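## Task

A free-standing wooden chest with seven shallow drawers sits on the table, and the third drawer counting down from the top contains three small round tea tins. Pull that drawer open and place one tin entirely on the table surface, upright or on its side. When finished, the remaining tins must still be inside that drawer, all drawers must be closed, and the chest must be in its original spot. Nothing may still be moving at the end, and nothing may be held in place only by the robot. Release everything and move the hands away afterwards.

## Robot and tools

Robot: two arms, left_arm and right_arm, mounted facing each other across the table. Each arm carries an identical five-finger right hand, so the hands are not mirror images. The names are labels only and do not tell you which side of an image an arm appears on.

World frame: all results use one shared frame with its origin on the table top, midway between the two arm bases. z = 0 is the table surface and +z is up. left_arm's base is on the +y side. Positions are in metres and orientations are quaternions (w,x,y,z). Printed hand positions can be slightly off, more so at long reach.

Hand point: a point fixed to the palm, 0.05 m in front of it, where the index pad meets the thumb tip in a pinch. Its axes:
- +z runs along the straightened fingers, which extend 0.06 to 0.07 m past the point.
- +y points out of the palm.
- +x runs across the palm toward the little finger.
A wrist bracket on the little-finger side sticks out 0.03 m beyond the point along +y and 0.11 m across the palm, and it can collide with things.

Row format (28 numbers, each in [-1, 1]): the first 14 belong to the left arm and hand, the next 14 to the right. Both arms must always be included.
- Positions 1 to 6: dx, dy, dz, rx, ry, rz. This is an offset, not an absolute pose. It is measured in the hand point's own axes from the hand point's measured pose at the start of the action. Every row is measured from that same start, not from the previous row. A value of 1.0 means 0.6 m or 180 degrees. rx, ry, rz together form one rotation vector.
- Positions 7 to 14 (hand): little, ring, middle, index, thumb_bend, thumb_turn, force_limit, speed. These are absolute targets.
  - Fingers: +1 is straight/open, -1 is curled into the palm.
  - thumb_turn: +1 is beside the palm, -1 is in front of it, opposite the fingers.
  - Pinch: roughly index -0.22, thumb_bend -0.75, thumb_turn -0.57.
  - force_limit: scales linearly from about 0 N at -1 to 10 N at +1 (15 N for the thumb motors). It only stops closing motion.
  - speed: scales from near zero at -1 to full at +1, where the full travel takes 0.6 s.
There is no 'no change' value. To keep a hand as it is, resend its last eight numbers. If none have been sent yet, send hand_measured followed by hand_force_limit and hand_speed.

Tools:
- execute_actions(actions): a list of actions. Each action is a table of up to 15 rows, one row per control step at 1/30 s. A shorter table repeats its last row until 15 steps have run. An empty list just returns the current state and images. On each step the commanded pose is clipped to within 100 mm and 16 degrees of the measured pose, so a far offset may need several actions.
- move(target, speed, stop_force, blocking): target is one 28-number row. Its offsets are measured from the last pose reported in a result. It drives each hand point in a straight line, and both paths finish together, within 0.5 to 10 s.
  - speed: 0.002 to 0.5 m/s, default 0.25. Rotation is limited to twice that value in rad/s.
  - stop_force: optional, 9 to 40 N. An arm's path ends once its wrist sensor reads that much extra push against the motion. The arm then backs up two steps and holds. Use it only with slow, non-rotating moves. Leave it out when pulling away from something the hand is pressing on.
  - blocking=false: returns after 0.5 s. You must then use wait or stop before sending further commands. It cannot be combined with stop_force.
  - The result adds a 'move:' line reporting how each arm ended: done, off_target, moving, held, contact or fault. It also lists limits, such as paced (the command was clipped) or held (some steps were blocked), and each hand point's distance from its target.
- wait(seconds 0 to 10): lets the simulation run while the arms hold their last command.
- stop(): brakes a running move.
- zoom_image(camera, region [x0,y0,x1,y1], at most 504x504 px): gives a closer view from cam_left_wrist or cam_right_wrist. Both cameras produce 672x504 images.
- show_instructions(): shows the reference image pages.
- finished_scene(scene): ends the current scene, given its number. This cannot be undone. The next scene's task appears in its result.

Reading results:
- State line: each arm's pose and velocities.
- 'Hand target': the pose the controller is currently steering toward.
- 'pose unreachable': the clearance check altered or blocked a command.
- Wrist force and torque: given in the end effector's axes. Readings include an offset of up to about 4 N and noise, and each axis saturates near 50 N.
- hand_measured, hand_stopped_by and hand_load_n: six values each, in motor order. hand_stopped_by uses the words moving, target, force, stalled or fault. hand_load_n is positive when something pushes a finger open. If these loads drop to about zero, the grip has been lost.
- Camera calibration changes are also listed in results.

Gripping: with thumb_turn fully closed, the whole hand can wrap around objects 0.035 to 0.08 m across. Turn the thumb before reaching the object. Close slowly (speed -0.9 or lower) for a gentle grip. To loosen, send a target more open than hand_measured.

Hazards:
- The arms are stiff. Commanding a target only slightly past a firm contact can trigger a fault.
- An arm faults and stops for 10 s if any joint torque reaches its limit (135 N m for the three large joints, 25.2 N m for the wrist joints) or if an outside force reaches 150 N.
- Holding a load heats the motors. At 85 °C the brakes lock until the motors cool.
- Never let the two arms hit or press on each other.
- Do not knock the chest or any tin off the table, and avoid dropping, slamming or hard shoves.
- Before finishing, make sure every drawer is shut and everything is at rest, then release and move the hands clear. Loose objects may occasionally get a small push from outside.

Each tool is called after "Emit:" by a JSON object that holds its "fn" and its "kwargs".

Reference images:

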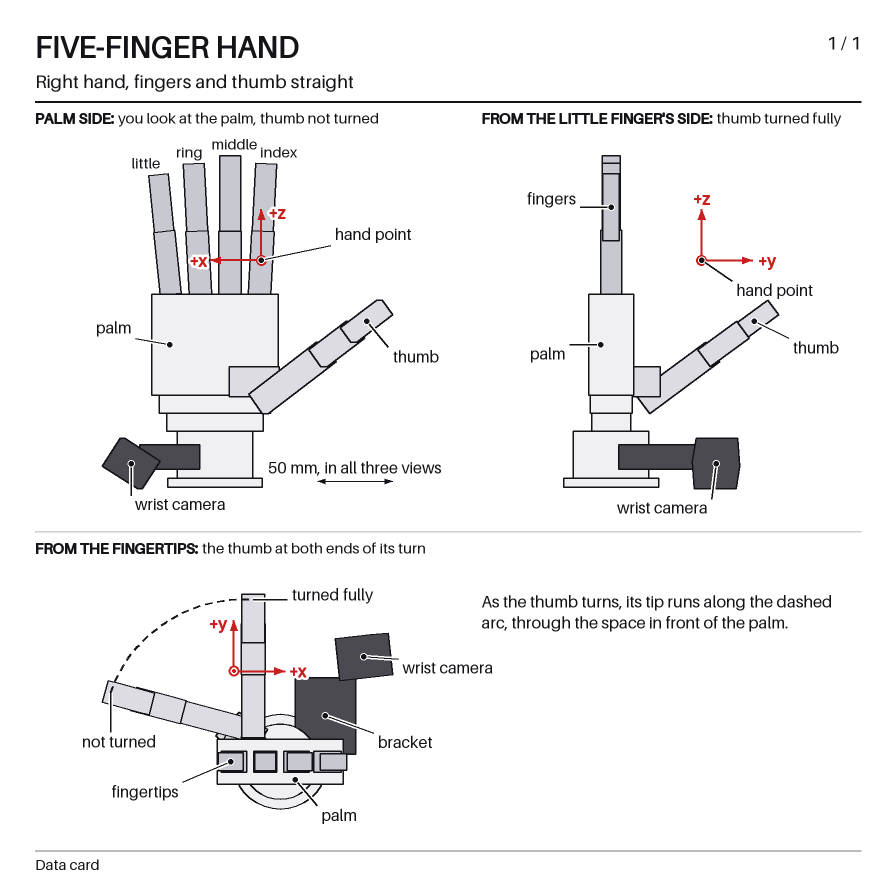

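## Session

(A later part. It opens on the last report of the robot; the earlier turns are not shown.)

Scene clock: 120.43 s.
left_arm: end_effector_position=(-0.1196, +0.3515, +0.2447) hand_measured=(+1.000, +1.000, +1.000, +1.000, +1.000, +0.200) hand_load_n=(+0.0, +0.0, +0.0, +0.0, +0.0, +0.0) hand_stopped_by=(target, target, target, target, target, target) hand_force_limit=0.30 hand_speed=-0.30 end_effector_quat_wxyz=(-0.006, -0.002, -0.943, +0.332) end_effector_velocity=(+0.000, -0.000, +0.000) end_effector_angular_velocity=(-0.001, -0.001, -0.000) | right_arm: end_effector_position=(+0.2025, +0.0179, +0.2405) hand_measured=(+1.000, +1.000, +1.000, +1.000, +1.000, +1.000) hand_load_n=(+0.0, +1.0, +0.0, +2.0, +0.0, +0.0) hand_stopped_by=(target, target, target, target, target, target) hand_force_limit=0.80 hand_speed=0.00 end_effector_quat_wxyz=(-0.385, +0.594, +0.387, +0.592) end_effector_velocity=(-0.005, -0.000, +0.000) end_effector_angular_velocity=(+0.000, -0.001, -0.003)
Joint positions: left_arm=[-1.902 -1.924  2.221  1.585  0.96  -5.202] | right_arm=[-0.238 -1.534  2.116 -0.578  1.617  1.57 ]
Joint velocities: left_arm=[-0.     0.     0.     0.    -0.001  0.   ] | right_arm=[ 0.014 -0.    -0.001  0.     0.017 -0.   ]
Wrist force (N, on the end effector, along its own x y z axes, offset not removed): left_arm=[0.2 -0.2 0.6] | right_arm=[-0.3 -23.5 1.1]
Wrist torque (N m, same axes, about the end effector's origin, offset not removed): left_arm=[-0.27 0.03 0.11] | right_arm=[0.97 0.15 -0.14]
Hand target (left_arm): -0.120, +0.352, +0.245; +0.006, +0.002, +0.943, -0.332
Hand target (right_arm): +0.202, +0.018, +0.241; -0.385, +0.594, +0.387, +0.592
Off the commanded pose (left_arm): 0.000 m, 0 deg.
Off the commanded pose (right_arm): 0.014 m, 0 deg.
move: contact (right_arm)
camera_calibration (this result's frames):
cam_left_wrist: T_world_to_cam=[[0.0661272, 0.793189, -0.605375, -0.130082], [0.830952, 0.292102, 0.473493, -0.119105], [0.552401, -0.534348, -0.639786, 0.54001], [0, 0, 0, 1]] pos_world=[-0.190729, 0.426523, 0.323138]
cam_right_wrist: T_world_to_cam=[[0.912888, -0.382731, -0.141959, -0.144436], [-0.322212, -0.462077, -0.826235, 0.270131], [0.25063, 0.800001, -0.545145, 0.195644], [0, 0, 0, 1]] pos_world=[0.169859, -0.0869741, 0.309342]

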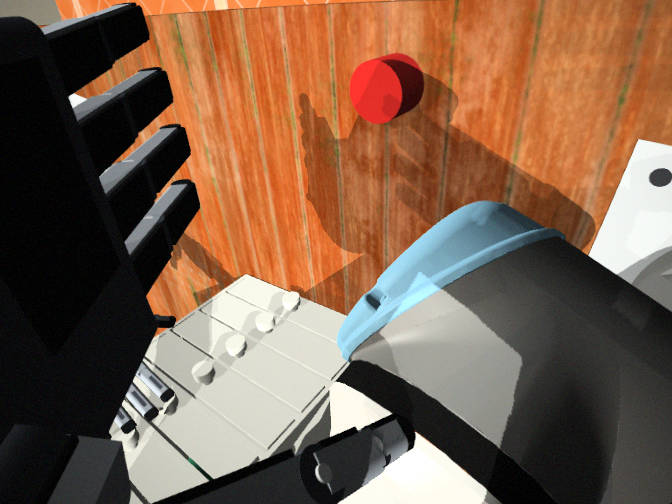

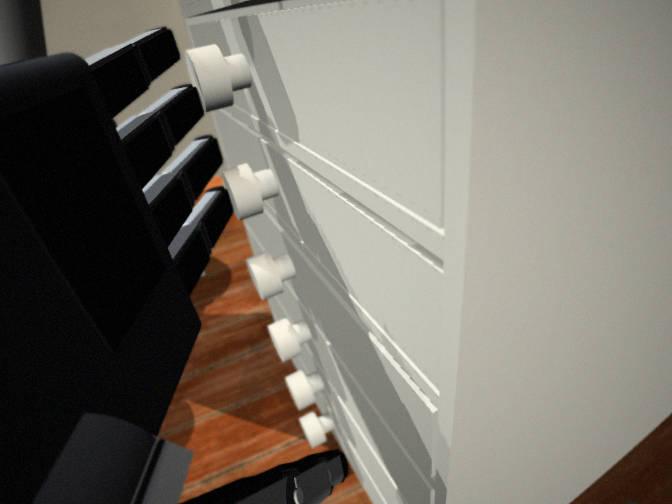

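Emit:
{"fn": "move", "kwargs": {"target": [0,0,0,0,0,0,1,1,1,1,1,0.2,0.3,-0.3, 0.05,-0.2,-0.1,0,0,0,1,1,1,1,1,1,0.8,0], "speed": 0.15}}

Scene clock: 122.07 s.
left_arm: end_effector_position=(-0.1196, +0.3515, +0.2447) hand_measured=(+1.000, +1.000, +1.000, +1.000, +1.000, +0.200) hand_load_n=(+0.0, +0.0, +0.0, +0.0, +0.0, +0.0) hand_stopped_by=(target, target, target, target, target, target) hand_force_limit=0.30 hand_speed=-0.30 end_effector_quat_wxyz=(-0.006, -0.002, -0.943, +0.332) end_effector_velocity=(+0.000, +0.000, -0.000) end_effector_angular_velocity=(+0.001, -0.001, +0.001) | right_arm: end_effector_position=(+0.0688, +0.0118, +0.2705) hand_measured=(+1.000, +1.000, +1.000, +1.000, +1.000, +1.000) hand_load_n=(+0.0, +0.0, +0.0, +0.0, +0.0, +0.0) hand_stopped_by=(target, target, target, target, target, target) hand_force_limit=0.80 hand_speed=0.00 end_effector_quat_wxyz=(-0.385, +0.594, +0.386, +0.592) end_effector_velocity=(-0.003, +0.000, +0.001) end_effector_angular_velocity=(-0.001, -0.000, -0.001)
Joint positions: left_arm=[-1.902 -1.924  2.221  1.585  0.96  -5.202] | right_arm=[ 0.134 -1.532  2.024 -0.488  1.989  1.573]
Joint velocities: left_arm=[ 0.     0.001  0.001 -0.001  0.002 -0.   ] | right_arm=[ 0.009  0.003 -0.006  0.004  0.01  -0.   ]
Wrist force (N, on the end effector, along its own x y z axes, offset not removed): left_arm=[-0.1 0.3 -0.7] | right_arm=[-1.3 -0.4 3.3]
Wrist torque (N m, same axes, about the end effector's origin, offset not removed): left_arm=[-0.17 0.19 0.17] | right_arm=[-0.28 0.13 0.10]
Hand target (left_arm): -0.120, +0.352, +0.245; +0.006, +0.002, +0.943, -0.332
Hand target (right_arm): +0.068, +0.012, +0.271; -0.385, +0.594, +0.386, +0.592
Off the commanded pose (left_arm): 0.000 m, 0 deg.
Off the commanded pose (right_arm): 0.000 m, 0 deg.
move: done
camera_calibration (this result's frames):
cam_left_wrist: T_world_to_cam=[[0.066127, 0.793189, -0.605375, -0.130082], [0.830952, 0.292102, 0.473493, -0.119106], [0.552401, -0.534348, -0.639786, 0.54001], [0, 0, 0, 1]] pos_world=[-0.190729, 0.426523, 0.323138]
cam_right_wrist: T_world_to_cam=[[0.912832, -0.382435, -0.143111, -0.0201094], [-0.323023, -0.461923, -0.826004, 0.248958], [0.249787, 0.800231, -0.545194, 0.250376], [0, 0, 0, 1]] pos_world=[0.0362349, -0.0930499, 0.339266]

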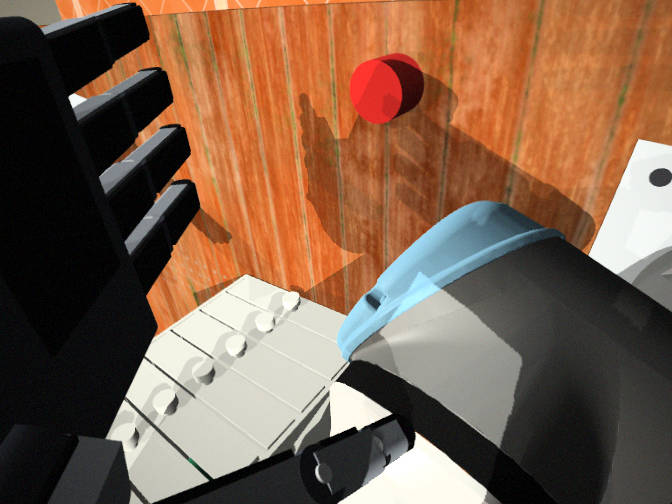

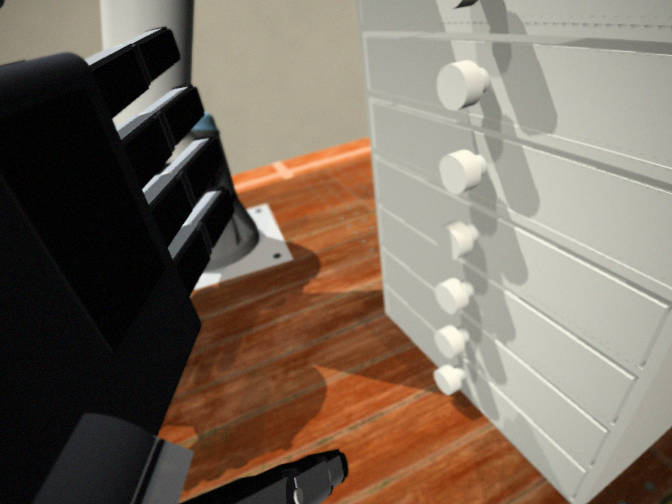

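Emit:
{"fn": "finished_scene", "kwargs": {"scene": 1}}

The scene is finished: the task was done.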